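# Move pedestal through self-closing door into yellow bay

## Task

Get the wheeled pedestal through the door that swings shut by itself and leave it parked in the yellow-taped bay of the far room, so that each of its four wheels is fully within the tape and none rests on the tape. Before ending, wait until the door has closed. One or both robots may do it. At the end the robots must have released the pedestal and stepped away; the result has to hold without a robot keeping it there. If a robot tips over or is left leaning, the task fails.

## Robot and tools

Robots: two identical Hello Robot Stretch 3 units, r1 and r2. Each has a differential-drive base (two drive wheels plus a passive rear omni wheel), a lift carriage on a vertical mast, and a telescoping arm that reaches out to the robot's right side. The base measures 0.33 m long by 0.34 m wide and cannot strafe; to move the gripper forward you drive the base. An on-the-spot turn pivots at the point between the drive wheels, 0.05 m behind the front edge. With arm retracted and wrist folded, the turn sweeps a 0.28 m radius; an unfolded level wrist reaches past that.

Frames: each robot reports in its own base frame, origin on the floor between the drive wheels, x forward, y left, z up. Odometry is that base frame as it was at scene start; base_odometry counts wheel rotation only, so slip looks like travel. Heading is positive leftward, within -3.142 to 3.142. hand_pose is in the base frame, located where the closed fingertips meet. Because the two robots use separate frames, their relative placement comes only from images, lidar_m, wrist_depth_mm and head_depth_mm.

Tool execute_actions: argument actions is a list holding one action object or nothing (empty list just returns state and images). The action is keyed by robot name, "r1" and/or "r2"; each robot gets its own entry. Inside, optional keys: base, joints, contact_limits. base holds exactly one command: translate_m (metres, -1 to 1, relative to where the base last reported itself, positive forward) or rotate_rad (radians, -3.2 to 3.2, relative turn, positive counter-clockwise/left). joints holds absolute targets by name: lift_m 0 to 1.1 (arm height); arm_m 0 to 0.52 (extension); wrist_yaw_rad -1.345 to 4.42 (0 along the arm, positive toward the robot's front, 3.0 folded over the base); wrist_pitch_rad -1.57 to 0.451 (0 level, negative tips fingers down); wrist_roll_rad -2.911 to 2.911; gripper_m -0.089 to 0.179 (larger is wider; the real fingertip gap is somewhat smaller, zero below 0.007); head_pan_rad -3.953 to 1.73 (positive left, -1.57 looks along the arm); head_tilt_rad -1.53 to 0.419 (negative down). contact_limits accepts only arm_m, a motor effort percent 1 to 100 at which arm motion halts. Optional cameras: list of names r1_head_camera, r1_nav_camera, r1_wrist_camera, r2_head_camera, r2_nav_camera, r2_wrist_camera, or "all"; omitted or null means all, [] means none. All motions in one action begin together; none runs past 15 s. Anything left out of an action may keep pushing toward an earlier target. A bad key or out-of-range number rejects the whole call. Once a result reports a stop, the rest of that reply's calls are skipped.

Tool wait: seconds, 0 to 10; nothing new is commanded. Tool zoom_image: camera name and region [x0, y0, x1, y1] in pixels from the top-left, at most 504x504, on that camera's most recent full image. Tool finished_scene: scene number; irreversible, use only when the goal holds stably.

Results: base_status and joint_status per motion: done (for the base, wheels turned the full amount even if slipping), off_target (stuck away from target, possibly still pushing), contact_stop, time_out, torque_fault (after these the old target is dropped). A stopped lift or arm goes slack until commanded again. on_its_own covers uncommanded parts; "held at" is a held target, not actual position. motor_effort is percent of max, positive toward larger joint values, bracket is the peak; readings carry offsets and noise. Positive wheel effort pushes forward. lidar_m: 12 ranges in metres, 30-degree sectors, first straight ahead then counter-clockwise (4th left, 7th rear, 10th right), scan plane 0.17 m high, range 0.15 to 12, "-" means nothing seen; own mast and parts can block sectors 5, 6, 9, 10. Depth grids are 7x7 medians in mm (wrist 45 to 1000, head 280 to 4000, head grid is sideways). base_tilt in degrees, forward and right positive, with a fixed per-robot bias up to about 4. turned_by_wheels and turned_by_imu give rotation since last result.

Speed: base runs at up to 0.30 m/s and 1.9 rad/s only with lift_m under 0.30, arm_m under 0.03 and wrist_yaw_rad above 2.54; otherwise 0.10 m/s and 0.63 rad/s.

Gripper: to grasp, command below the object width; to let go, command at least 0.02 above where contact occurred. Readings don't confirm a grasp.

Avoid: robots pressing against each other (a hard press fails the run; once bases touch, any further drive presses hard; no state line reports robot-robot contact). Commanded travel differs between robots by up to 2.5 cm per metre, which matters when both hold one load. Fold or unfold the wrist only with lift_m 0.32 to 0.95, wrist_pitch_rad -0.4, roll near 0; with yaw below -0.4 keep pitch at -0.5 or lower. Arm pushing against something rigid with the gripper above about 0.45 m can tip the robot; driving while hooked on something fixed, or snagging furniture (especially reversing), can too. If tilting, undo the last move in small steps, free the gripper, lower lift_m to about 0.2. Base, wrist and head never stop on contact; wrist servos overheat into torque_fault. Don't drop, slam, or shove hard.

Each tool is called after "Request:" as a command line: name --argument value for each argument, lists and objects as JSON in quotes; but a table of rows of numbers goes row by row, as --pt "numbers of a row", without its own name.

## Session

Request:
execute_actions --actions '[{"r1":{"joints":{"lift_m":0.28,"head_tilt_rad":-0.5}},"r2":{"joints":{"lift_m":0.28,"head_tilt_rad":-0.5}}}]' --cameras '["r1_nav_camera","r2_nav_camera","r1_wrist_camera","r2_wrist_camera"]'

Scene clock: 2.50 s.
r1.base_odometry: x=+0.000 y=+0.000 heading=+0.000 (m, m, rad; r1's odometry frame)
r1.turned_by_wheels: +0.000 (rad since the last result)
r1.turned_by_imu: +0.000 (rad since the last result)
r1.base_tilt: forward=-2.7 right=+1.0 (deg)
r1.lidar_m: 0.88 0.67 0.65 0.68 0.96 1.59 1.68 2.36 4.14 1.69 1.27 1.24
r1.head_depth_mm: 1042 1108 1172 1248 1343 1445 1417 / 1092 1165 1245 1333 1442 1555 1410 / 1147 1228 1331 1434 1556 1639 1396 / 1000 1091 1208 1346 1518 1613 1374 / 868 940 1018 1118 1231 1382 1374 / 767 820 879 957 1036 1139 1248 / 687 733 777 831 902 974 1065
r1.base_status: not commanded
r1.joint_positions: lift_m=+0.281 arm_m=-0.002 wrist_yaw_rad=+2.853 wrist_pitch_rad=-0.521 wrist_roll_rad=-0.007 gripper_m=+0.037 head_pan_rad=-0.006 head_tilt_rad=-0.494
r1.joint_status: all done
r1.motor_effort: left_wheel=+0(0) right_wheel=+1(1) lift_m=+23(42) arm_m=+0(0) wrist_yaw_rad=-1(1) wrist_pitch_rad=+5(5) wrist_roll_rad=+0(1) gripper_m=+1(1) head_pan_rad=+0(0) head_tilt_rad=-3(23) (%)
r1.hand_pose: x=+0.0386 y=+0.0588 z=+0.2710 quat_wxyz=(+0.278, +0.700, +0.083, +0.653) (m; r1's base frame)
r1.wrist_depth_mm: - 746 705 639 593 558 523 / - 836 775 719 658 608 573 / 879 852 802 760 703 660 610 / 679 - 655 629 616 609 594 / 559 529 543 526 530 510 500 / 470 - - 453 - 437 429 / - - - 389 386 379 377
r2.base_odometry: x=+0.000 y=+0.000 heading=+0.000 (m, m, rad; r2's odometry frame)
r2.turned_by_wheels: +0.000 (rad since the last result)
r2.turned_by_imu: +0.000 (rad since the last result)
r2.base_tilt: forward=+1.6 right=+1.2 (deg)
r2.lidar_m: 1.99 2.83 3.15 2.59 4.54 2.36 1.95 1.94 1.36 1.13 1.12 1.24
r2.head_depth_mm: 1598 1659 1733 1824 1884 1574 1287 / 1892 2014 2143 2251 2066 1575 1293 / 2380 2519 2704 2762 2064 1592 1292 / 2508 2773 3013 2941 2043 1584 1293 / 2437 2650 2904 2917 2037 1590 1293 / 2371 2552 2809 2954 2066 1585 1301 / 2304 2475 2701 2867 2088 1574 1288
r2.base_status: not commanded
r2.joint_positions: lift_m=+0.280 arm_m=+0.000 wrist_yaw_rad=+2.843 wrist_pitch_rad=-0.344 wrist_roll_rad=-0.011 gripper_m=+0.037 head_pan_rad=+0.008 head_tilt_rad=-0.493
r2.joint_status: all done
r2.motor_effort: left_wheel=+0(0) right_wheel=-1(2) lift_m=+18(24) arm_m=+1(0) wrist_yaw_rad=+0(0) wrist_pitch_rad=+8(7) wrist_roll_rad=+0(0) gripper_m=+1(0) head_pan_rad=+0(0) head_tilt_rad=-3(33) (%)
r2.hand_pose: x=+0.0473 y=+0.0782 z=+0.3098 quat_wxyz=(+0.224, +0.703, +0.018, +0.675) (m; r2's base frame)
r2.wrist_depth_mm: - - - - - - - / - - - - - - - / 974 974 - - - - - / 745 - 757 758 761 778 779 / 598 - 615 612 655 623 610 / 501 499 - 535 517 516 517 / 450 - - 442 445 440 438
pictures: r1_nav_camera (sideways: a quarter turn counterclockwise sets it upright), r1_wrist_camera, r2_nav_camera (sideways: a quarter turn counterclockwise sets it upright), r2_wrist_camera
camera_calibration (this result's frames):
r1_nav_camera: T_world_to_cam=[[0.433095, 0.0121083, 0.901267, -1.1324], [0.0167145, -0.999846, 0.00540064, 0.0400248], [0.901193, 0.0127252, -0.433231, 0.514295], [0, 0, 0, 1]] pos_world=[0.0262903, 0.0471855, 1.24319]
r1_wrist_camera: T_world_to_cam=[[0.964774, -0.259908, -0.0407369, -0.00649002], [-0.195718, -0.605608, -0.771319, 0.285786], [0.175801, 0.752121, -0.635144, 0.290533], [0, 0, 0, 1]] pos_world=[0.0111186, -0.047129, 0.404698]
r2_nav_camera: T_world_to_cam=[[0.483389, 0.0284981, 0.874942, -1.10434], [0.0665097, -0.997777, -0.00424633, 0.0544895], [0.872875, 0.0602448, -0.48421, 0.574136], [0, 0, 0, 1]] pos_world=[0.0290515, 0.0512512, 1.24446]
r2_wrist_camera: T_world_to_cam=[[0.970087, -0.242368, 0.0137262, -0.0292805], [-0.116985, -0.516285, -0.848389, 0.338115], [0.212709, 0.821406, -0.529195, 0.254503], [0, 0, 0, 1]] pos_world=[0.013824, -0.0415833, 0.421937]
Images, in order (width x height): r1_nav_camera 672x504, r1_wrist_camera 644x364, r2_nav_camera 672x504, r2_wrist_camera 644x364.

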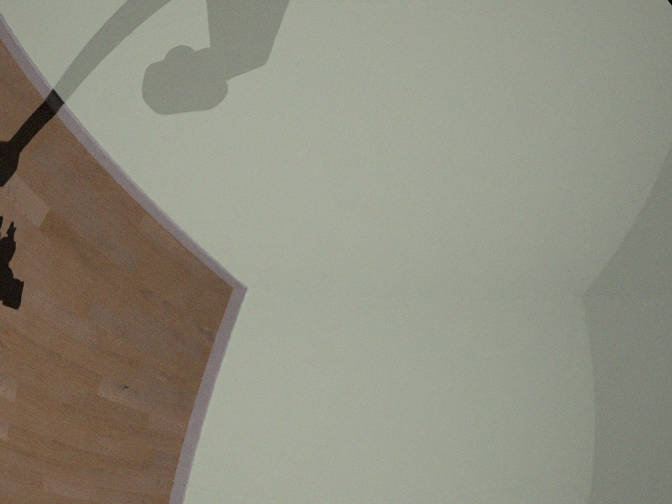

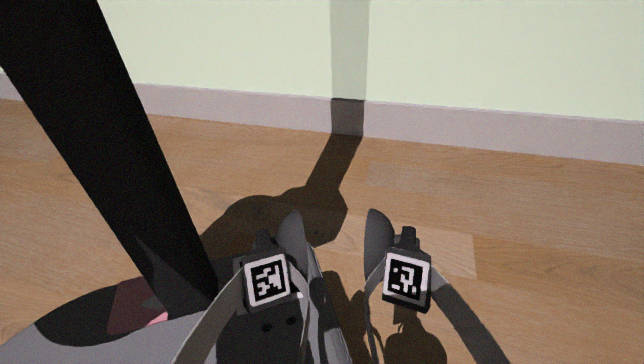

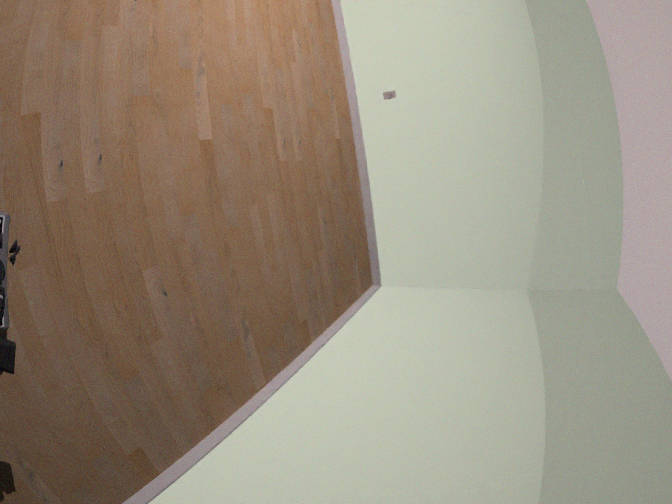

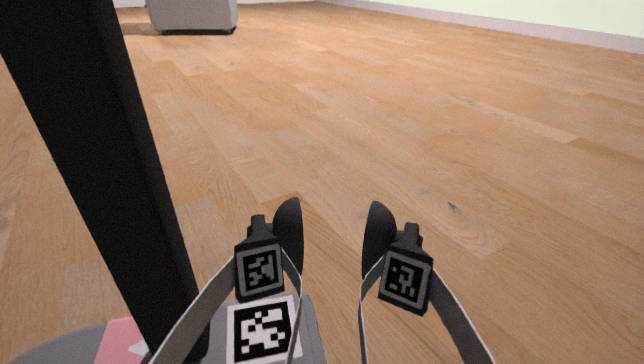

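Face r1 along the room (-122°), r2 toward the door wall (~110°).

Request:
execute_actions --actions '[{"r1":{"base":{"rotate_rad":-2.17}},"r2":{"base":{"rotate_rad":1.94},"joints":{"wrist_yaw_rad":3.1}}}]' --cameras '["r1_nav_camera","r2_nav_camera","r2_head_camera"]'

Scene clock: 11.97 s.
r1.base_odometry: x=+0.000 y=+0.000 heading=-2.170 (m, m, rad; r1's odometry frame)
r1.turned_by_wheels: -2.170 (rad since the last result)
r1.turned_by_imu: -2.139 (rad since the last result)
r1.base_tilt: forward=-2.6 right=+1.0 (deg)
r1.lidar_m: 4.14 1.90 1.29 1.24 0.94 0.68 0.65 0.67 0.90 1.60 1.65 2.22
r1.head_depth_mm: 3692 3904 - 3382 2291 1755 1413 / 3640 3940 - 3328 2262 1741 1401 / 3681 3977 - 3303 2242 1730 1397 / 3582 3966 - 3240 2236 1706 1382 / 3646 3930 - 3166 2191 1691 1375 / 3621 3925 - 3081 2190 1688 1356 / 3592 3799 - 3029 2149 1658 1353
r1.base_status: done
r1.joint_positions: lift_m=+0.281 arm_m=-0.002 wrist_yaw_rad=+2.853 wrist_pitch_rad=-0.521 wrist_roll_rad=-0.007 gripper_m=+0.037 head_pan_rad=-0.006 head_tilt_rad=-0.495
r1.joint_status: not commanded
r1.motor_effort: left_wheel=+3(11) right_wheel=-2(7) lift_m=+23(23) arm_m=-1(1) wrist_yaw_rad=-1(1) wrist_pitch_rad=+5(5) wrist_roll_rad=+0(0) gripper_m=+2(0) head_pan_rad=+1(1) head_tilt_rad=-4(3) (%)
r1.hand_pose: x=+0.0386 y=+0.0588 z=+0.2710 quat_wxyz=(+0.278, +0.700, +0.083, +0.653) (m; r1's base frame)
r1.wrist_depth_mm: - - - - - - - / - - - - - - 991 / 879 857 814 804 771 749 729 / 675 - 650 639 622 606 588 / 556 530 554 521 527 506 495 / 476 - - 444 - 433 427 / - - - 390 384 383 382
r2.base_odometry: x=+0.000 y=+0.000 heading=+1.940 (m, m, rad; r2's odometry frame)
r2.turned_by_wheels: +1.940 (rad since the last result)
r2.turned_by_imu: +1.915 (rad since the last result)
r2.base_tilt: forward=+1.6 right=+1.2 (deg)
r2.lidar_m: 2.63 2.69 2.00 1.94 1.56 1.16 1.12 1.17 1.62 2.83 2.95 2.59
r2.head_depth_mm: 3961 - - 2700 2043 1587 1283 / 3932 - - 2734 2021 1577 1284 / - - - 2947 2050 1585 1291 / - - - 2904 2048 1591 1280 / - - - 2927 2062 1591 1294 / - - - 2935 2060 1597 1293 / - - - 2932 2081 1591 1290
r2.base_status: done
r2.joint_positions: lift_m=+0.280 arm_m=+0.000 wrist_yaw_rad=+3.097 wrist_pitch_rad=-0.344 wrist_roll_rad=-0.011 gripper_m=+0.037 head_pan_rad=+0.008 head_tilt_rad=-0.494
r2.joint_status: all done
r2.motor_effort: left_wheel=-3(13) right_wheel=+2(9) lift_m=+18(18) arm_m=+0(0) wrist_yaw_rad=+3(5) wrist_pitch_rad=+7(7) wrist_roll_rad=+0(1) gripper_m=+0(0) head_pan_rad=-1(0) head_tilt_rad=-3(2) (%)
r2.hand_pose: x=-0.0110 y=+0.0883 z=+0.3098 quat_wxyz=(+0.136, +0.695, +0.107, +0.698) (m; r2's base frame)
r2.wrist_depth_mm: - - - - - - - / - - - - - - - / 972 964 - - - - - / 731 755 746 749 767 776 786 / 599 600 610 611 642 610 609 / 502 504 - 539 - 518 508 / 443 - - - 446 446 445
pictures: r1_nav_camera (sideways: a quarter turn counterclockwise sets it upright), r2_head_camera (sideways: a quarter turn clockwise sets it upright), r2_nav_camera (sideways: a quarter turn counterclockwise sets it upright)
camera_calibration (this result's frames):
r1_nav_camera: T_world_to_cam=[[0.433877, 0.0121033, 0.900891, -1.13192], [0.0167192, -0.999846, 0.00538061, 0.0400508], [0.900817, 0.0127276, -0.434012, 0.515315], [0, 0, 0, 1]] pos_world=[0.0262394, 0.0471858, 1.24317]
r2_head_camera: T_world_to_cam=[[-0.463392, -0.0218281, -0.885884, 1.17362], [-0.0310508, 0.999483, -0.00838496, 0.0183252], [0.885609, 0.0236219, -0.46383, 0.558567], [0, 0, 0, 1]] pos_world=[0.0497441, -0.00589219, 1.29893]
r2_nav_camera: T_world_to_cam=[[0.48418, 0.0285015, 0.874504, -1.10377], [0.0664995, -0.997777, -0.00429906, 0.0545582], [0.872438, 0.0602356, -0.484999, 0.575165], [0, 0, 0, 1]] pos_world=[0.0289999, 0.0512507, 1.24444]
Images, in order (width x height): r1_nav_camera 672x504, r2_head_camera 896x504, r2_nav_camera 672x504.

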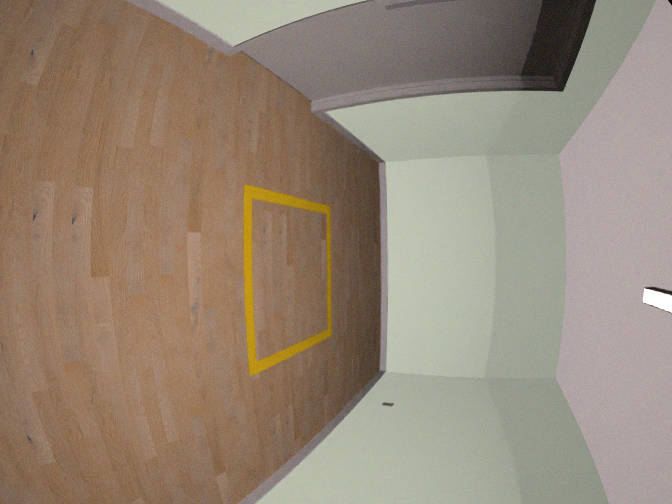

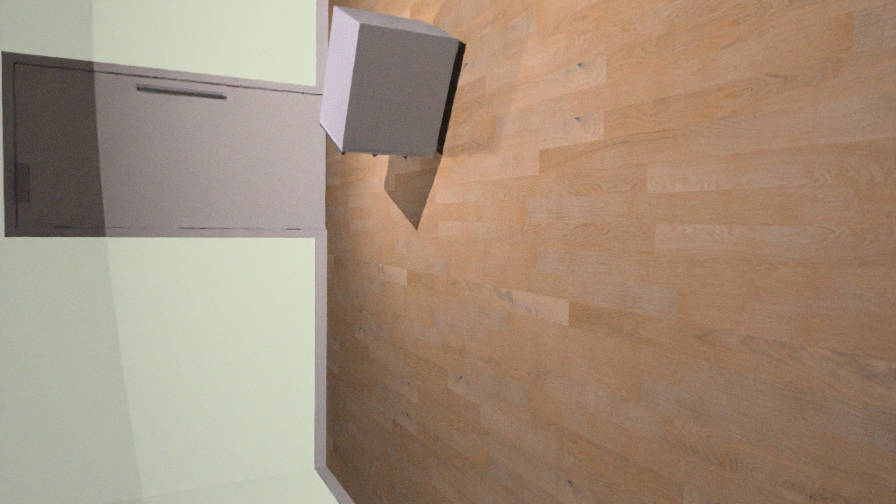

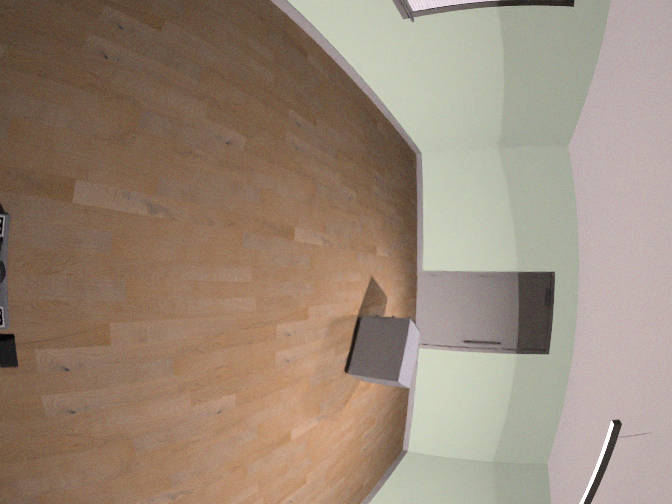

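Request:
execute_actions --actions '[{"r1":{"base":{"translate_m":1.0}},"r2":{"base":{"rotate_rad":-0.325}}}]' --cameras '[]'

Request:
execute_actions --actions '[{"r1":{"base":{"translate_m":0.49}},"r2":{"base":{"translate_m":1.0}}}]' --cameras '[]'

Request:
execute_actions --actions '[{"r1":{"base":{"rotate_rad":-1.61},"joints":{"head_pan_rad":-3.14,"head_tilt_rad":-0.9}},"r2":{"base":{"translate_m":1.0}}}]' --cameras '[]'

Request:
execute_actions --actions '[{"r1":{"base":{"translate_m":-0.95}},"r2":{"base":{"rotate_rad":0.325},"joints":{"lift_m":0.32,"head_tilt_rad":-0.9}}}]' --cameras '["r1_nav_camera","r2_nav_camera"]'

Scene clock: 27.77 s.
r1.base_odometry: x=-0.564 y=-0.826 heading=-2.170 (m, m, rad; r1's odometry frame)
r1.turned_by_wheels: +0.000 (rad since the last result)
r1.turned_by_imu: +0.008 (rad since the last result)
r1.base_tilt: forward=-2.6 right=+1.0 (deg)
r1.lidar_m: 3.15 1.78 1.39 1.25 1.30 1.71 1.64 1.70 1.65 1.58 1.64 2.22
r1.head_depth_mm: 2722 2956 3217 3389 2289 1757 1415 / 2755 2970 3188 3306 2289 1731 1405 / 2732 2951 3230 3286 2280 1715 1394 / 2756 2974 3180 3215 2217 1708 1384 / 2737 2941 3184 3124 2194 1693 1375 / 2736 2937 3158 3112 2164 1671 1363 / 2715 2927 3141 3056 2166 1666 1353
r1.base_status: done
r1.joint_positions: lift_m=+0.281 arm_m=-0.002 wrist_yaw_rad=+2.853 wrist_pitch_rad=-0.521 wrist_roll_rad=-0.007 gripper_m=+0.037 head_pan_rad=-0.006 head_tilt_rad=-0.495
r1.joint_status: not commanded
r1.motor_effort: left_wheel=+3(11) right_wheel=-2(6) lift_m=+23(23) arm_m=-1(1) wrist_yaw_rad=-1(1) wrist_pitch_rad=+5(5) wrist_roll_rad=-1(1) gripper_m=+1(2) head_pan_rad=-1(0) head_tilt_rad=-2(3) (%)
r1.hand_pose: x=+0.0386 y=+0.0588 z=+0.2710 quat_wxyz=(+0.278, +0.700, +0.083, +0.653) (m; r1's base frame)
r1.wrist_depth_mm: - - - - - - - / - - - - - - 955 / 863 847 813 802 781 747 750 / 672 - 654 636 627 606 592 / 556 529 554 525 530 511 497 / 474 - - 448 - 436 432 / - - - 395 391 381 376
r2.base_odometry: x=+0.000 y=+0.000 heading=+1.615 (m, m, rad; r2's odometry frame)
r2.turned_by_wheels: -0.325 (rad since the last result)
r2.turned_by_imu: -0.322 (rad since the last result)
r2.base_tilt: forward=+1.6 right=+1.3 (deg)
r2.lidar_m: 2.59 4.20 2.29 1.95 1.94 1.34 1.12 1.12 1.27 2.10 2.83 3.20
r2.head_depth_mm: - - - 2920 2058 1574 1287 / - - - 2912 2057 1581 1293 / - - - 2932 2043 1591 1294 / - - - 2761 2053 1583 1301 / - - - 2844 2054 1597 1289 / 3983 - - 2946 2068 1591 1285 / 3918 - - 2932 2058 1594 1298
r2.base_status: done
r2.joint_positions: lift_m=+0.280 arm_m=+0.000 wrist_yaw_rad=+3.097 wrist_pitch_rad=-0.344 wrist_roll_rad=-0.011 gripper_m=+0.037 head_pan_rad=+0.008 head_tilt_rad=-0.494
r2.joint_status: not commanded
r2.motor_effort: left_wheel=+4(13) right_wheel=-4(8) lift_m=+18(18) arm_m=+0(0) wrist_yaw_rad=+3(4) wrist_pitch_rad=+8(8) wrist_roll_rad=+0(0) gripper_m=+0(1) head_pan_rad=+0(1) head_tilt_rad=-3(3) (%)
r2.hand_pose: x=-0.0110 y=+0.0883 z=+0.3098 quat_wxyz=(+0.136, +0.695, +0.107, +0.698) (m; r2's base frame)
r2.wrist_depth_mm: - - - - - - - / - - - - - - - / 966 - - - - - - / 741 747 747 755 769 766 773 / 598 606 610 613 639 611 623 / 500 512 - 533 - 517 526 / 447 - - - 440 444 442
pictures: none
No camera images: the call's "cameras" was empty. Leave "cameras" out to get every camera's image.

Scene clock: 32.87 s.
r1.base_odometry: x=-0.840 y=-1.231 heading=-2.170 (m, m, rad; r1's odometry frame)
r1.turned_by_wheels: +0.000 (rad since the last result)
r1.turned_by_imu: +0.004 (rad since the last result)
r1.base_tilt: forward=-2.6 right=+1.0 (deg)
r1.lidar_m: 2.66 1.80 1.39 1.27 1.30 1.77 2.13 2.20 1.64 1.57 1.63 2.23
r1.head_depth_mm: 2276 2477 2701 2868 2328 1746 1408 / 2293 2485 2681 2880 2278 1743 1404 / 2284 2470 2706 2862 2264 1726 1387 / 2289 2466 2677 2830 2232 1700 1385 / 2292 2453 2680 2853 2213 1688 1375 / 2264 2472 2668 2834 2167 1673 1365 / 2289 2445 2634 2865 2156 1666 1359
r1.base_status: done
r1.joint_positions: lift_m=+0.281 arm_m=-0.002 wrist_yaw_rad=+2.853 wrist_pitch_rad=-0.521 wrist_roll_rad=-0.007 gripper_m=+0.037 head_pan_rad=-0.006 head_tilt_rad=-0.495
r1.joint_status: not commanded
r1.motor_effort: left_wheel=+2(10) right_wheel=-1(5) lift_m=+23(23) arm_m=-1(0) wrist_yaw_rad=-1(0) wrist_pitch_rad=+5(5) wrist_roll_rad=-1(1) gripper_m=+1(1) head_pan_rad=+1(0) head_tilt_rad=-2(2) (%)
r1.hand_pose: x=+0.0386 y=+0.0588 z=+0.2710 quat_wxyz=(+0.278, +0.700, +0.083, +0.653) (m; r1's base frame)
r1.wrist_depth_mm: - - - - - - - / - - - - - - 964 / 874 858 809 784 779 753 734 / 674 - 648 634 615 610 601 / 554 529 557 524 535 509 502 / 473 - - 444 - 437 430 / - - - 390 385 377 377
r2.base_odometry: x=-0.044 y=+0.999 heading=+1.615 (m, m, rad; r2's odometry frame)
r2.turned_by_wheels: +0.000 (rad since the last result)
r2.turned_by_imu: +0.000 (rad since the last result)
r2.base_tilt: forward=+1.6 right=+1.2 (deg)
r2.lidar_m: 1.59 1.73 2.66 2.24 2.24 2.46 2.08 2.07 2.34 2.54 2.53 2.87
r2.head_depth_mm: 3651 3931 - 2865 2031 1580 1289 / 3547 3879 - 2911 2042 1582 1286 / 3436 3771 - 2762 2056 1588 1276 / 3328 3653 - 1841 1901 1584 1286 / 3228 3506 3826 1888 1943 1585 1291 / 3136 3477 3664 2493 1968 1601 1295 / 3073 3285 3631 2947 2058 1592 1298
r2.base_status: done
r2.joint_positions: lift_m=+0.280 arm_m=+0.000 wrist_yaw_rad=+3.098 wrist_pitch_rad=-0.344 wrist_roll_rad=-0.011 gripper_m=+0.037 head_pan_rad=+0.008 head_tilt_rad=-0.495
r2.joint_status: not commanded
r2.motor_effort: left_wheel=+4(14) right_wheel=-3(6) lift_m=+19(18) arm_m=+0(0) wrist_yaw_rad=+2(3) wrist_pitch_rad=+7(8) wrist_roll_rad=+0(0) gripper_m=+0(1) head_pan_rad=+0(1) head_tilt_rad=-3(3) (%)
r2.hand_pose: x=-0.0111 y=+0.0883 z=+0.3098 quat_wxyz=(+0.136, +0.695, +0.107, +0.698) (m; r2's base frame)
r2.wrist_depth_mm: - - - - - - - / - - - - - - - / 943 - - - - - - / 751 754 751 770 763 766 781 / 604 607 607 612 642 625 633 / 510 509 - 529 - 519 521 / 446 - - - 444 446 444
pictures: none
No camera images: the call's "cameras" was empty. Leave "cameras" out to get every camera's image.

Scene clock: 37.97 s.
r1.base_odometry: x=-0.840 y=-1.231 heading=+2.504 (m, m, rad; r1's odometry frame)
r1.turned_by_wheels: -1.610 (rad since the last result)
r1.turned_by_imu: -1.586 (rad since the last result)
r1.base_tilt: forward=-2.6 right=+1.0 (deg)
r1.lidar_m: 1.58 1.62 2.17 2.66 1.85 1.40 1.28 1.28 1.73 2.13 2.19 1.65
r1.head_depth_mm: 1181 1352 1606 1790 1530 1325 1156 / 1177 1354 1588 1779 1518 1318 1165 / 1180 1346 1593 1776 1502 1305 1191 / 1177 1357 1602 1781 1487 1302 - / 1179 1358 1592 1762 1490 1291 1160 / 1152 1293 1521 1690 1469 1275 1132 / 1102 1277 1489 1689 1467 1271 1121
r1.base_status: done
r1.joint_positions: lift_m=+0.281 arm_m=-0.002 wrist_yaw_rad=+2.853 wrist_pitch_rad=-0.521 wrist_roll_rad=-0.007 gripper_m=+0.037 head_pan_rad=-3.133 head_tilt_rad=-0.890
r1.joint_status: all done
r1.motor_effort: left_wheel=+3(11) right_wheel=-3(7) lift_m=+23(23) arm_m=-1(1) wrist_yaw_rad=-1(1) wrist_pitch_rad=+5(5) wrist_roll_rad=+0(1) gripper_m=+0(0) head_pan_rad=-5(57) head_tilt_rad=-6(24) (%)
r1.hand_pose: x=+0.0386 y=+0.0588 z=+0.2710 quat_wxyz=(+0.278, +0.700, +0.083, +0.653) (m; r1's base frame)
r1.wrist_depth_mm: - - - - - - - / - - - - - - 959 / 864 865 806 796 780 744 740 / 673 - 651 634 618 603 593 / 561 531 553 528 527 506 500 / 463 - - 447 - 438 429 / - - - 393 387 381 376
r2.base_odometry: x=-0.089 y=+1.998 heading=+1.615 (m, m, rad; r2's odometry frame)
r2.turned_by_wheels: +0.000 (rad since the last result)
r2.turned_by_imu: +0.000 (rad since the last result)
r2.base_tilt: forward=+1.6 right=+1.2 (deg)
r2.lidar_m: 0.59 0.65 3.02 2.54 2.53 2.87 3.04 3.02 2.66 2.24 2.23 2.53
r2.head_depth_mm: 2681 2968 3250 2893 2072 1581 1288 / 2624 2849 3154 2927 2050 1577 1292 / 2542 2752 3046 2951 2069 1485 1249 / 2484 2698 2940 2868 2065 983 910 / 2390 2611 2863 2935 2057 981 943 / 2368 2555 2754 2934 1272 984 980 / 2260 2429 2659 2797 2072 980 1020
r2.base_status: done
r2.joint_positions: lift_m=+0.280 arm_m=+0.000 wrist_yaw_rad=+3.098 wrist_pitch_rad=-0.344 wrist_roll_rad=-0.011 gripper_m=+0.037 head_pan_rad=+0.008 head_tilt_rad=-0.495
r2.joint_status: not commanded
r2.motor_effort: left_wheel=+3(14) right_wheel=-4(6) lift_m=+19(18) arm_m=+0(0) wrist_yaw_rad=+3(2) wrist_pitch_rad=+7(7) wrist_roll_rad=+0(0) gripper_m=+0(0) head_pan_rad=+0(0) head_tilt_rad=-2(1) (%)
r2.hand_pose: x=-0.0111 y=+0.0883 z=+0.3098 quat_wxyz=(+0.136, +0.695, +0.107, +0.698) (m; r2's base frame)
r2.wrist_depth_mm: - - - - - - - / - - - - - - - / 995 - - - - - - / 752 757 751 778 778 761 767 / 599 604 622 612 652 633 624 / 511 515 - 532 - 521 525 / 442 - - - 446 439 446
pictures: none
No camera images: the call's "cameras" was empty. Leave "cameras" out to get every camera's image.

Scene clock: 42.90 s.
r1.base_odometry: x=-0.077 y=-1.796 heading=+2.504 (m, m, rad; r1's odometry frame)
r1.turned_by_wheels: +0.000 (rad since the last result)
r1.turned_by_imu: -0.006 (rad since the last result)
r1.base_tilt: forward=-2.7 right=+1.0 (deg)
r1.lidar_m: 2.52 2.60 2.75 1.45 0.58 0.41 0.40 0.40 0.42 1.08 2.22 2.65
r1.head_depth_mm: 322 371 435 530 673 925 1163 / 322 370 435 529 672 922 1163 / 322 370 434 528 671 923 1173 / 322 370 434 528 669 926 - / 321 369 434 527 670 917 1158 / 321 370 433 527 670 920 1135 / 321 369 434 526 670 911 1090
r1.base_status: done
r1.joint_positions: lift_m=+0.281 arm_m=-0.002 wrist_yaw_rad=+2.853 wrist_pitch_rad=-0.521 wrist_roll_rad=-0.007 gripper_m=+0.037 head_pan_rad=-3.133 head_tilt_rad=-0.890
r1.joint_status: not commanded
r1.motor_effort: left_wheel=+3(7) right_wheel=-2(7) lift_m=+23(23) arm_m=-1(1) wrist_yaw_rad=-1(1) wrist_pitch_rad=+5(5) wrist_roll_rad=-1(1) gripper_m=+1(2) head_pan_rad=-5(5) head_tilt_rad=-2(4) (%)
r1.hand_pose: x=+0.0386 y=+0.0588 z=+0.2710 quat_wxyz=(+0.278, +0.700, +0.083, +0.653) (m; r1's base frame)
r1.wrist_depth_mm: - - - - - - - / - - - - - - 962 / 631 854 810 797 771 743 723 / 623 - 657 645 618 606 589 / 554 531 552 524 533 501 491 / 467 - - 447 - 435 429 / - - - 390 386 378 376
r2.base_odometry: x=-0.089 y=+1.998 heading=+1.940 (m, m, rad; r2's odometry frame)
r2.turned_by_wheels: +0.325 (rad since the last result)
r2.turned_by_imu: +0.321 (rad since the last result)
r2.base_tilt: forward=+1.6 right=+1.2 (deg)
r2.lidar_m: 0.61 0.80 2.62 2.54 2.65 3.12 3.02 3.10 2.31 2.24 2.33 0.59
r2.head_depth_mm: 2461 2643 2065 1614 1435 1241 1095 / 2443 2680 2071 1036 1131 1243 1100 / 2483 2654 1278 1042 1144 1246 1101 / 2471 2646 1273 1071 1296 1252 1097 / 2471 2649 2096 1127 1387 1252 1101 / 2512 2698 2081 1671 1455 1256 1106 / 2512 2716 2112 1726 1462 1262 1110
r2.base_status: done
r2.joint_positions: lift_m=+0.320 arm_m=+0.000 wrist_yaw_rad=+3.098 wrist_pitch_rad=-0.345 wrist_roll_rad=-0.011 gripper_m=+0.037 head_pan_rad=+0.008 head_tilt_rad=-0.889
r2.joint_status: all done
r2.motor_effort: left_wheel=-4(11) right_wheel=+2(6) lift_m=+33(34) arm_m=+0(0) wrist_yaw_rad=+2(3) wrist_pitch_rad=+8(8) wrist_roll_rad=+0(0) gripper_m=+1(0) head_pan_rad=+0(1) head_tilt_rad=-6(32) (%)
r2.hand_pose: x=-0.0111 y=+0.0883 z=+0.3491 quat_wxyz=(+0.136, +0.695, +0.107, +0.698) (m; r2's base frame)
r2.wrist_depth_mm: - - - - - - - / - - - - - - - / - - - - - - - / 834 825 823 824 828 850 871 / 652 675 668 677 704 689 667 / 556 566 576 564 564 558 567 / 489 495 - - 489 484 493
pictures: r1_nav_camera (sideways: a quarter turn counterclockwise sets it upright), r2_nav_camera (sideways: a quarter turn counterclockwise sets it upright)
camera_calibration (this result's frames):
r1_nav_camera: T_world_to_cam=[[-0.747164, -0.021284, 0.664299, -0.81629], [-0.0319611, 0.999481, -0.00392484, 0.0524628], [-0.663871, -0.0241643, -0.747457, 0.932621], [0, 0, 0, 1]] pos_world=[0.0109146, -0.0472734, 1.23956]
r2_nav_camera: T_world_to_cam=[[0.783019, 0.0309475, 0.621228, -0.775468], [0.0603743, -0.997827, -0.0263897, 0.0833472], [0.619061, 0.0581699, -0.783185, 0.964587], [0, 0, 0, 1]] pos_world=[0.00503527, 0.0510549, 1.23939]
Images, in order (width x height): r1_nav_camera 672x504, r2_nav_camera 672x504.

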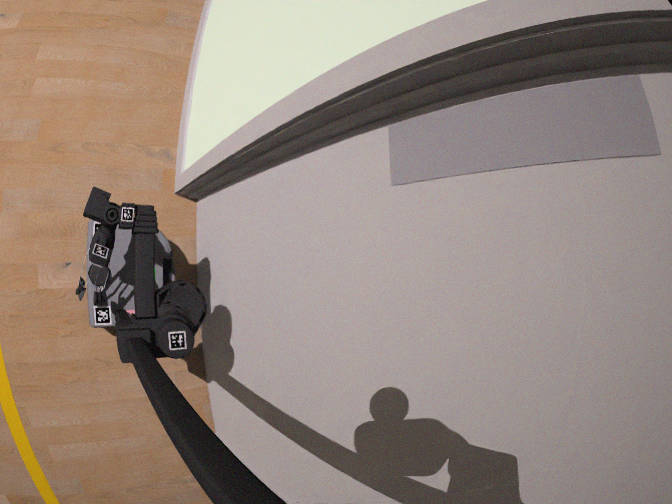

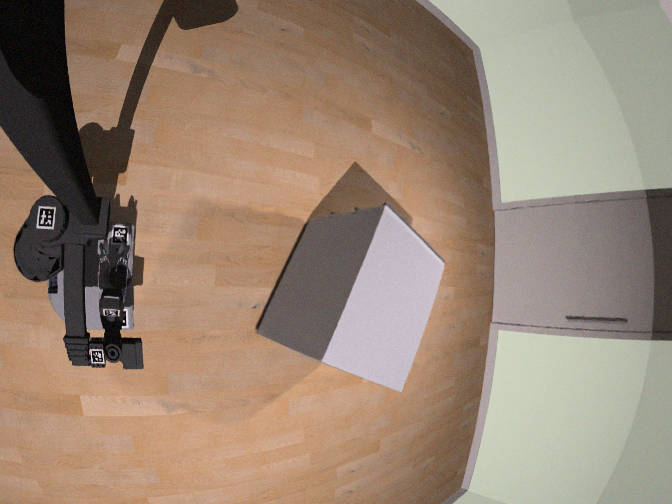

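Request:
execute_actions --actions '[{"r1":{"base":{"rotate_rad":-0.1},"joints":{"lift_m":0.32}}}]' --cameras '[]'

Request:
execute_actions --actions '[{"r1":{"base":{"translate_m":-1.0}},"r2":{"base":{"translate_m":0.7}}}]' --cameras '[]'

Request:
execute_actions --actions '[{"r1":{"base":{"rotate_rad":-1.2}}}]' --cameras '[]'

Request:
execute_actions --actions '[{"r1":{"base":{"translate_m":-0.5},"joints":{"head_pan_rad":-0.4,"head_tilt_rad":-1.1}}}]' --cameras '["r1_nav_camera","r2_nav_camera"]'

Scene clock: 51.43 s.
r1.base_odometry: x=-0.077 y=-1.796 heading=+2.404 (m, m, rad; r1's odometry frame)
r1.turned_by_wheels: -0.100 (rad since the last result)
r1.turned_by_imu: -0.098 (rad since the last result)
r1.base_tilt: forward=-2.6 right=+1.1 (deg)
r1.lidar_m: 2.52 2.55 2.85 2.59 0.66 0.43 0.40 0.40 0.42 0.81 2.18 2.72
r1.head_depth_mm: 335 387 459 564 730 1037 1163 / 331 382 453 554 716 1005 1178 / 328 377 446 543 697 971 1213 / 325 373 440 535 682 943 - / 321 368 434 527 666 915 1156 / 318 364 428 517 653 891 1125 / 315 360 422 508 640 864 1091
r1.base_status: done
r1.joint_positions: lift_m=+0.319 arm_m=-0.002 wrist_yaw_rad=+2.853 wrist_pitch_rad=-0.521 wrist_roll_rad=-0.007 gripper_m=+0.037 head_pan_rad=-3.133 head_tilt_rad=-0.890
r1.joint_status: all done
r1.motor_effort: left_wheel=+3(10) right_wheel=-3(5) lift_m=+63(67) arm_m=-2(2) wrist_yaw_rad=+0(1) wrist_pitch_rad=+5(5) wrist_roll_rad=-1(0) gripper_m=+1(2) head_pan_rad=-5(6) head_tilt_rad=-3(4) (%)
r1.hand_pose: x=+0.0386 y=+0.0588 z=+0.3097 quat_wxyz=(+0.278, +0.700, +0.083, +0.653) (m; r1's base frame)
r1.wrist_depth_mm: - - - - - - - / - - - - - - - / 648 938 879 883 830 829 810 / 704 - 706 691 680 660 658 / 616 577 602 574 586 554 544 / 515 510 - 481 - 476 465 / 460 - - 427 422 418 414
r2.base_odometry: x=-0.089 y=+1.998 heading=+1.940 (m, m, rad; r2's odometry frame)
r2.turned_by_wheels: +0.000 (rad since the last result)
r2.turned_by_imu: -0.001 (rad since the last result)
r2.base_tilt: forward=+1.6 right=+1.3 (deg)
r2.lidar_m: 0.60 0.80 2.62 2.54 2.64 3.12 3.02 3.13 2.31 2.23 2.33 0.59
r2.head_depth_mm: 2436 2629 2045 1602 1431 1238 1097 / 2478 2623 2058 1035 1132 1245 1097 / 2450 2640 1272 1038 1140 1244 1105 / 2497 2676 1272 1068 1298 1257 1107 / 2460 2678 2093 1141 1383 1256 1109 / 2497 2658 2092 1656 1451 1262 1106 / 2482 2734 2102 1722 1461 1260 1110
r2.base_status: not commanded
r2.joint_positions: lift_m=+0.320 arm_m=+0.000 wrist_yaw_rad=+3.098 wrist_pitch_rad=-0.345 wrist_roll_rad=-0.011 gripper_m=+0.037 head_pan_rad=+0.008 head_tilt_rad=-0.889
r2.joint_status: not commanded
r2.motor_effort: left_wheel=-4(4) right_wheel=+1(2) lift_m=+33(33) arm_m=+0(0) wrist_yaw_rad=+2(3) wrist_pitch_rad=+7(8) wrist_roll_rad=+0(0) gripper_m=+0(0) head_pan_rad=+0(0) head_tilt_rad=-6(5) (%)
r2.hand_pose: x=-0.0111 y=+0.0883 z=+0.3491 quat_wxyz=(+0.136, +0.695, +0.107, +0.698) (m; r2's base frame)
r2.wrist_depth_mm: - - - - - - - / - - - - - - - / - - - - - - - / 804 810 816 828 800 835 859 / 642 660 662 674 697 685 677 / 554 553 569 557 564 566 574 / 473 489 - - 482 481 490
pictures: none
No camera images: the call's "cameras" was empty. Leave "cameras" out to get every camera's image.

Scene clock: 62.43 s.
r1.base_odometry: x=+0.664 y=-2.469 heading=+2.404 (m, m, rad; r1's odometry frame)
r1.turned_by_wheels: +0.000 (rad since the last result)
r1.turned_by_imu: -0.004 (rad since the last result)
r1.base_tilt: forward=-2.5 right=+1.1 (deg)
r1.lidar_m: 3.51 3.56 0.38 0.26 0.24 0.24 0.31 1.09 2.51 2.30 0.92 0.69
r1.head_depth_mm: - - 290 313 353 403 466 / - 294 321 362 416 486 568 / - 2729 397 430 506 612 - / 3926 2812 2055 1717 1488 1247 - / 3694 1656 1334 1512 1488 1291 1155 / 3854 1639 1347 1518 1481 1281 1134 / 3751 2711 1332 1530 1463 1278 1128
r1.base_status: done
r1.joint_positions: lift_m=+0.319 arm_m=-0.002 wrist_yaw_rad=+2.853 wrist_pitch_rad=-0.521 wrist_roll_rad=-0.007 gripper_m=+0.037 head_pan_rad=-3.134 head_tilt_rad=-0.892
r1.joint_status: not commanded
r1.motor_effort: left_wheel=-4(32) right_wheel=-8(32) lift_m=+61(63) arm_m=-1(1) wrist_yaw_rad=-1(1) wrist_pitch_rad=+5(6) wrist_roll_rad=-1(0) gripper_m=+0(1) head_pan_rad=-4(5) head_tilt_rad=-3(3) (%)
r1.hand_pose: x=+0.0385 y=+0.0587 z=+0.3097 quat_wxyz=(+0.279, +0.700, +0.083, +0.652) (m; r1's base frame)
r1.wrist_depth_mm: - 252 309 413 618 - - / - 272 328 444 727 - - / - 298 353 497 775 843 809 / 240 - 380 553 671 662 645 / 254 285 416 569 583 554 544 / 269 312 - 489 - 477 472 / 276 - - 435 422 415 410
r2.base_odometry: x=-0.341 y=+2.651 heading=+1.940 (m, m, rad; r2's odometry frame)
r2.turned_by_wheels: +0.000 (rad since the last result)
r2.turned_by_imu: -0.043 (rad since the last result)
r2.base_tilt: forward=+1.6 right=+1.2 (deg)
r2.lidar_m: - - 0.15 2.53 2.60 3.52 3.71 3.27 2.34 0.19 0.15 -
r2.head_depth_mm: 1843 2132 2030 1689 1434 757 671 / 1884 2158 2050 1694 1432 761 672 / 3680 2656 2072 1695 879 762 671 / 3735 2676 1821 1715 885 764 675 / 3301 1424 1690 1709 885 766 676 / 1168 1674 2038 1708 1430 768 680 / 1827 2158 2098 1712 1450 1260 1057
r2.base_status: done
r2.joint_positions: lift_m=+0.320 arm_m=+0.000 wrist_yaw_rad=+2.998 wrist_pitch_rad=-0.345 wrist_roll_rad=-0.011 gripper_m=+0.037 head_pan_rad=+0.008 head_tilt_rad=-0.891
r2.joint_status: not commanded
r2.on_its_own: wrist_yaw_rad is held at +2.996, not at your +3.100, by its stall guard, which is not easing now
r2.motor_effort: left_wheel=+0(8) right_wheel=+1(27) lift_m=+28(33) arm_m=+0(0) wrist_yaw_rad=-1(47) wrist_pitch_rad=+8(8) wrist_roll_rad=-1(0) gripper_m=+1(0) head_pan_rad=-1(0) head_tilt_rad=-4(5) (%)
r2.hand_pose: x=+0.0121 y=+0.0860 z=+0.3491 quat_wxyz=(+0.171, +0.699, +0.072, +0.690) (m; r2's base frame)
r2.wrist_depth_mm: - - - - - 159 100 / - - - - - 156 99 / - - - - 969 153 98 / 818 842 823 831 560 151 97 / 651 667 - 674 249 149 96 / 547 563 - 559 242 146 94 / 479 496 - - 309 134 93
pictures: none
No camera images: the call's "cameras" was empty. Leave "cameras" out to get every camera's image.

Scene clock: 65.27 s.
r1.base_odometry: x=+0.664 y=-2.469 heading=+1.205 (m, m, rad; r1's odometry frame)
r1.turned_by_wheels: -1.200 (rad since the last result)
r1.turned_by_imu: -1.173 (rad since the last result)
r1.base_tilt: forward=-2.6 right=+1.0 (deg)
r1.lidar_m: 1.14 0.69 3.52 3.52 0.49 0.31 0.28 0.28 0.34 1.06 2.69 2.30
r1.head_depth_mm: - - 317 391 513 741 1124 / - - 310 381 495 706 1101 / - - 304 371 479 671 - / - - 302 361 463 642 - / - - 298 352 448 612 874 / - - 296 344 434 587 890 / - - 292 336 420 564 846
r1.base_status: done
r1.joint_positions: lift_m=+0.319 arm_m=-0.002 wrist_yaw_rad=+2.853 wrist_pitch_rad=-0.521 wrist_roll_rad=-0.007 gripper_m=+0.037 head_pan_rad=-3.134 head_tilt_rad=-0.892
r1.joint_status: not commanded
r1.motor_effort: left_wheel=-4(12) right_wheel=-14(18) lift_m=+61(60) arm_m=-1(1) wrist_yaw_rad=-1(1) wrist_pitch_rad=+5(5) wrist_roll_rad=+0(0) gripper_m=+1(2) head_pan_rad=-4(4) head_tilt_rad=-3(3) (%)
r1.hand_pose: x=+0.0385 y=+0.0587 z=+0.3097 quat_wxyz=(+0.279, +0.700, +0.083, +0.652) (m; r1's base frame)
r1.wrist_depth_mm: - - - - - 653 556 / - - - - - 638 622 / 590 951 865 879 850 706 662 / 597 - 700 686 679 658 641 / 558 573 599 570 584 554 540 / 483 506 - 491 - 474 468 / 434 - - 435 429 417 409
r2.base_odometry: x=-0.341 y=+2.651 heading=+1.940 (m, m, rad; r2's odometry frame)
r2.turned_by_wheels: +0.000 (rad since the last result)
r2.turned_by_imu: +0.000 (rad since the last result)
r2.base_tilt: forward=+1.6 right=+1.3 (deg)
r2.lidar_m: - - 0.15 2.53 2.61 3.52 3.70 3.26 2.34 0.19 0.15 -
r2.head_depth_mm: 1846 2143 2031 1684 1425 763 672 / 1882 2153 2046 1699 1442 762 672 / 3695 2672 2060 1701 876 760 673 / 3681 2642 1866 1691 882 765 676 / 3514 1571 1753 1720 886 769 676 / 1082 1532 1977 1721 1414 768 677 / 1803 2174 2116 1727 1451 1259 1058
r2.base_status: not commanded
r2.joint_positions: lift_m=+0.320 arm_m=+0.000 wrist_yaw_rad=+2.998 wrist_pitch_rad=-0.345 wrist_roll_rad=-0.011 gripper_m=+0.037 head_pan_rad=+0.008 head_tilt_rad=-0.891
r2.joint_status: not commanded
r2.on_its_own: wrist_yaw_rad is held at +2.996, not at your +3.100, by its stall guard, which is not easing now
r2.motor_effort: left_wheel=+0(0) right_wheel=+0(1) lift_m=+29(28) arm_m=+0(0) wrist_yaw_rad=-1(1) wrist_pitch_rad=+9(8) wrist_roll_rad=+0(0) gripper_m=+0(1) head_pan_rad=+0(0) head_tilt_rad=-3(5) (%)
r2.hand_pose: x=+0.0121 y=+0.0860 z=+0.3491 quat_wxyz=(+0.171, +0.699, +0.072, +0.690) (m; r2's base frame)
r2.wrist_depth_mm: - - - - - 159 100 / - - - - - 156 99 / - - - - 964 154 98 / 813 818 833 837 564 151 96 / 660 654 - 665 247 149 96 / 556 556 - 563 239 145 95 / 479 495 - - 310 134 93
pictures: none
No camera images: the call's "cameras" was empty. Leave "cameras" out to get every camera's image.

Scene clock: 76.33 s.
r1.base_odometry: x=+0.541 y=-2.788 heading=+1.183 (m, m, rad; r1's odometry frame)
r1.turned_by_wheels: -0.022 (rad since the last result)
r1.turned_by_imu: +0.001 (rad since the last result)
r1.base_tilt: forward=-2.6 right=+1.1 (deg)
r1.lidar_m: 1.30 0.97 3.59 0.53 0.31 0.27 0.27 0.32 4.28 0.97 1.17 2.62
r1.head_depth_mm: 2462 2031 1755 1536 1372 1231 1125 / 2397 2031 1733 1518 1358 1231 1122 / 2391 2018 1726 1510 1359 1220 - / 2363 1981 1710 1509 1347 1213 1135 / 2338 1970 1688 1497 1337 1216 1134 / 2305 1946 1681 1492 1326 1202 1096 / 2271 1936 1664 1478 1315 1197 1095
r1.base_status: translate_m time_out (by the wheels' count: -0.3417 of -0.5000)
r1.joint_positions: lift_m=+0.320 arm_m=-0.002 wrist_yaw_rad=+2.853 wrist_pitch_rad=-0.523 wrist_roll_rad=-0.007 gripper_m=+0.037 head_pan_rad=-0.403 head_tilt_rad=-1.093
r1.joint_status: all done
r1.motor_effort: left_wheel=-6(89) right_wheel=-7(77) lift_m=+53(60) arm_m=-2(1) wrist_yaw_rad=+0(4) wrist_pitch_rad=+6(6) wrist_roll_rad=-1(1) gripper_m=+2(0) head_pan_rad=+2(57) head_tilt_rad=-3(18) (%)
r1.hand_pose: x=+0.0386 y=+0.0583 z=+0.3094 quat_wxyz=(+0.279, +0.700, +0.084, +0.652) (m; r1's base frame)
r1.wrist_depth_mm: - 524 - - - - - / - 541 - - - - 787 / 310 550 853 874 843 813 773 / 321 - 709 681 676 668 646 / 335 392 594 583 583 546 548 / 334 412 - 492 - 473 471 / 317 - - 433 426 416 411
r2.base_odometry: x=-0.341 y=+2.651 heading=+1.940 (m, m, rad; r2's odometry frame)
r2.turned_by_wheels: +0.000 (rad since the last result)
r2.turned_by_imu: -0.001 (rad since the last result)
r2.base_tilt: forward=+1.5 right=+1.2 (deg)
r2.lidar_m: - - 0.15 2.53 2.61 3.52 3.71 3.27 2.34 0.19 0.15 -
r2.head_depth_mm: 1846 2145 2049 1687 1429 760 670 / 1876 2178 2054 1684 1434 757 671 / 3705 2662 2081 1709 879 762 674 / 3788 2665 2071 1702 878 766 676 / 3772 2696 2093 1691 886 769 677 / 3780 2596 1770 1709 1415 768 679 / 1609 1554 1725 1678 1466 1264 1056
r2.base_status: not commanded
r2.joint_positions: lift_m=+0.320 arm_m=+0.000 wrist_yaw_rad=+2.998 wrist_pitch_rad=-0.345 wrist_roll_rad=-0.011 gripper_m=+0.037 head_pan_rad=+0.008 head_tilt_rad=-0.891
r2.joint_status: not commanded
r2.on_its_own: wrist_yaw_rad is held at +2.996, not at your +3.100, by its stall guard, which is not easing now
r2.motor_effort: left_wheel=+0(0) right_wheel=+0(1) lift_m=+28(28) arm_m=+0(0) wrist_yaw_rad=-1(1) wrist_pitch_rad=+8(8) wrist_roll_rad=+0(0) gripper_m=+0(0) head_pan_rad=+0(0) head_tilt_rad=-4(5) (%)
r2.hand_pose: x=+0.0121 y=+0.0860 z=+0.3491 quat_wxyz=(+0.171, +0.699, +0.072, +0.690) (m; r2's base frame)
r2.wrist_depth_mm: - - - - - 159 100 / - - - - - 157 99 / - - - - 964 154 98 / 815 819 844 844 550 151 96 / 653 660 - 662 248 148 96 / 545 559 - 559 241 146 94 / 472 493 - - 315 134 94
pictures: r1_nav_camera (sideways: a quarter turn counterclockwise sets it upright), r2_nav_camera (sideways: a quarter turn counterclockwise sets it upright)
camera_calibration (this result's frames):
r1_nav_camera: T_world_to_cam=[[0.802548, -0.326095, 0.499578, -0.611141], [-0.37184, -0.928257, -0.00856704, 0.0605781], [0.466531, -0.178888, -0.866226, 1.08014], [0, 0, 0, 1]] pos_world=[0.00907831, 0.0501656, 1.24147]
r2_nav_camera: T_world_to_cam=[[0.784325, 0.0309582, 0.619578, -0.773326], [0.0603188, -0.997827, -0.0264996, 0.0834905], [0.617411, 0.0581565, -0.784488, 0.96629], [0, 0, 0, 1]] pos_world=[0.00490372, 0.0510538, 1.23939]
Images, in order (width x height): r1_nav_camera 672x504, r2_nav_camera 672x504.

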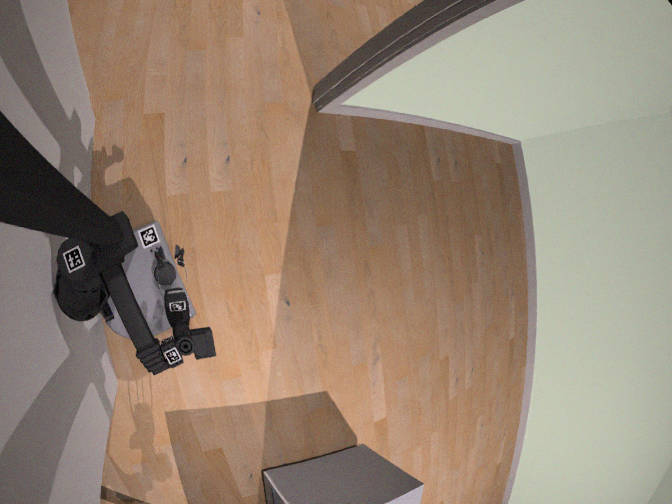

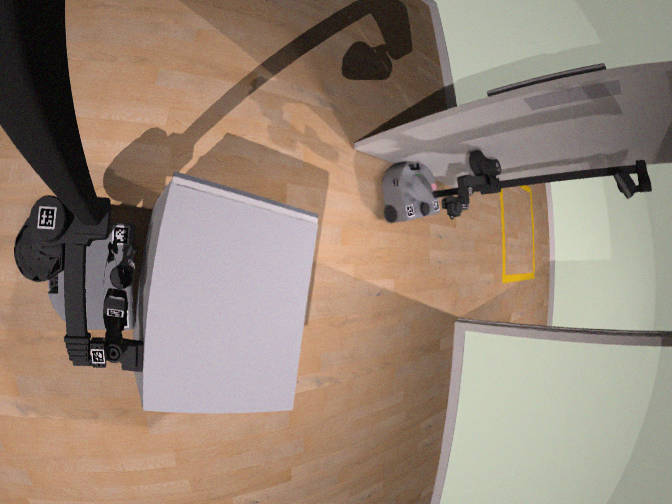

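Request:
execute_actions --actions '[{"r1":{"base":{"rotate_rad":-0.33},"joints":{"wrist_yaw_rad":3.1,"head_pan_rad":0}},"r2":{"base":{"translate_m":1.0},"joints":{"head_tilt_rad":-1.2}}}]' --cameras '["r1_nav_camera","r2_nav_camera"]'

Scene clock: 93.53 s.
r1.base_odometry: x=+0.541 y=-2.787 heading=+0.853 (m, m, rad; r1's odometry frame)
r1.turned_by_wheels: -0.329 (rad since the last result)
r1.turned_by_imu: -0.311 (rad since the last result)
r1.base_tilt: forward=-2.5 right=+1.0 (deg)
r1.lidar_m: 0.16 0.97 0.98 3.61 0.40 0.29 0.28 0.29 0.39 5.24 0.20 0.15
r1.head_depth_mm: 2422 2035 1760 934 834 762 1122 / 2401 2029 1747 926 830 757 1134 / 2378 1994 1727 923 824 751 1121 / 2337 1993 1707 918 817 741 1119 / 2338 1968 1713 1497 1330 1210 1118 / 2288 1964 1682 1492 1326 1194 1109 / 2210 1938 1677 1475 1316 1195 1093
r1.base_status: done
r1.joint_positions: lift_m=+0.320 arm_m=-0.002 wrist_yaw_rad=+3.097 wrist_pitch_rad=-0.523 wrist_roll_rad=-0.007 gripper_m=+0.037 head_pan_rad=-0.006 head_tilt_rad=-1.093
r1.joint_status: all done
r1.on_its_own: right_wheel is at rest, and its effort (-28) is outside its rest range (-18 to +18)
r1.motor_effort: left_wheel=-12(20) right_wheel=-28(60) lift_m=+53(53) arm_m=-1(1) wrist_yaw_rad=+2(4) wrist_pitch_rad=+6(6) wrist_roll_rad=+0(1) gripper_m=+1(0) head_pan_rad=+4(42) head_tilt_rad=-2(4) (%)
r1.hand_pose: x=-0.0119 y=+0.0669 z=+0.3094 quat_wxyz=(+0.198, +0.684, +0.169, +0.681) (m; r1's base frame)
r1.wrist_depth_mm: 334 449 - - - - 754 / 327 479 - - - - 775 / 324 466 - 860 850 814 801 / 316 460 640 687 678 657 641 / 314 448 581 578 575 543 537 / 309 416 - - - 479 461 / 304 - - - 420 415 412
r2.base_odometry: x=-0.703 y=+3.583 heading=+1.941 (m, m, rad; r2's odometry frame)
r2.turned_by_wheels: +0.000 (rad since the last result)
r2.turned_by_imu: -0.002 (rad since the last result)
r2.base_tilt: forward=+1.6 right=+1.2 (deg)
r2.lidar_m: - - 0.15 0.20 2.62 3.56 4.71 3.23 2.32 0.21 0.15 -
r2.head_depth_mm: 1132 1380 1533 856 771 873 1091 / 1919 1629 1530 845 774 735 - / 1937 1701 1541 847 776 737 - / 1932 1708 1531 849 781 738 - / 1939 1719 1538 858 780 743 - / 1978 1719 1543 855 785 1147 - / 1950 1723 1542 1184 1197 1176 1117
r2.base_status: done
r2.joint_positions: lift_m=+0.320 arm_m=+0.000 wrist_yaw_rad=+3.003 wrist_pitch_rad=-0.346 wrist_roll_rad=-0.011 gripper_m=+0.037 head_pan_rad=+0.008 head_tilt_rad=-1.187
r2.joint_status: all done
r2.on_its_own: wrist_yaw_rad is held at +2.996, not at your +3.100, by its stall guard, which is not easing now; left_wheel is at rest, and its effort (+27) is outside its rest range (-18 to +18)
r2.motor_effort: left_wheel=+27(68) right_wheel=+2(40) lift_m=+28(28) arm_m=+0(2) wrist_yaw_rad=-8(14) wrist_pitch_rad=+8(9) wrist_roll_rad=+1(0) gripper_m=+1(2) head_pan_rad=+0(0) head_tilt_rad=-6(28) (%)
r2.hand_pose: x=+0.0109 y=+0.0861 z=+0.3490 quat_wxyz=(+0.170, +0.699, +0.074, +0.691) (m; r2's base frame)
r2.wrist_depth_mm: - - - - 168 94 65 / - - - - 170 95 66 / - - - - 172 96 66 / 808 785 868 824 173 97 66 / 652 659 - 634 144 97 67 / 549 556 - 543 145 98 67 / 476 505 - - 181 92 67
pictures: r1_nav_camera (sideways: a quarter turn counterclockwise sets it upright), r2_nav_camera (sideways: a quarter turn counterclockwise sets it upright)
camera_calibration (this result's frames):
r1_nav_camera: T_world_to_cam=[[0.866218, 0.00928995, 0.499579, -0.61153], [0.0156639, -0.999841, -0.00856702, 0.0582142], [0.49942, 0.0152463, -0.866226, 1.07994], [0, 0, 0, 1]] pos_world=[-0.0105344, 0.0474211, 1.24147]
r2_nav_camera: T_world_to_cam=[[0.930878, 0.0321599, 0.363911, -0.441179], [0.0503304, -0.997909, -0.0405562, 0.101839], [0.361846, 0.0560687, -0.93055, 1.15767], [0, 0, 0, 1]] pos_world=[-0.0133407, 0.0509046, 1.24195]
Images, in order (width x height): r1_nav_camera 672x504, r2_nav_camera 672x504.

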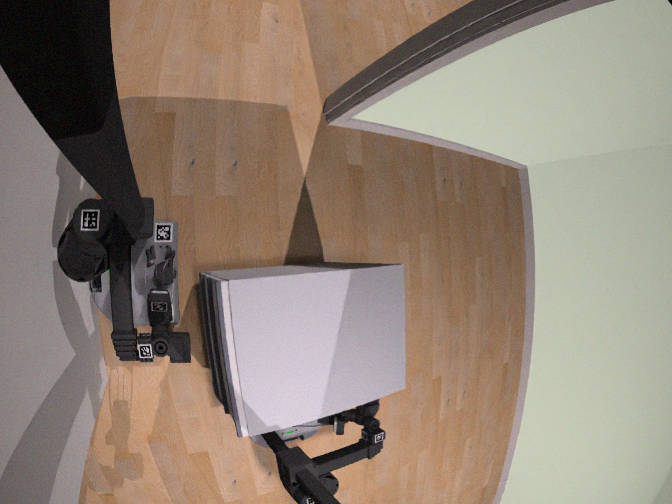

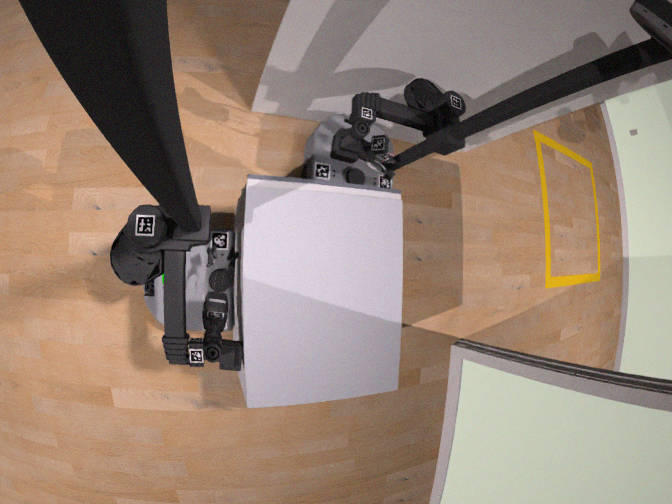

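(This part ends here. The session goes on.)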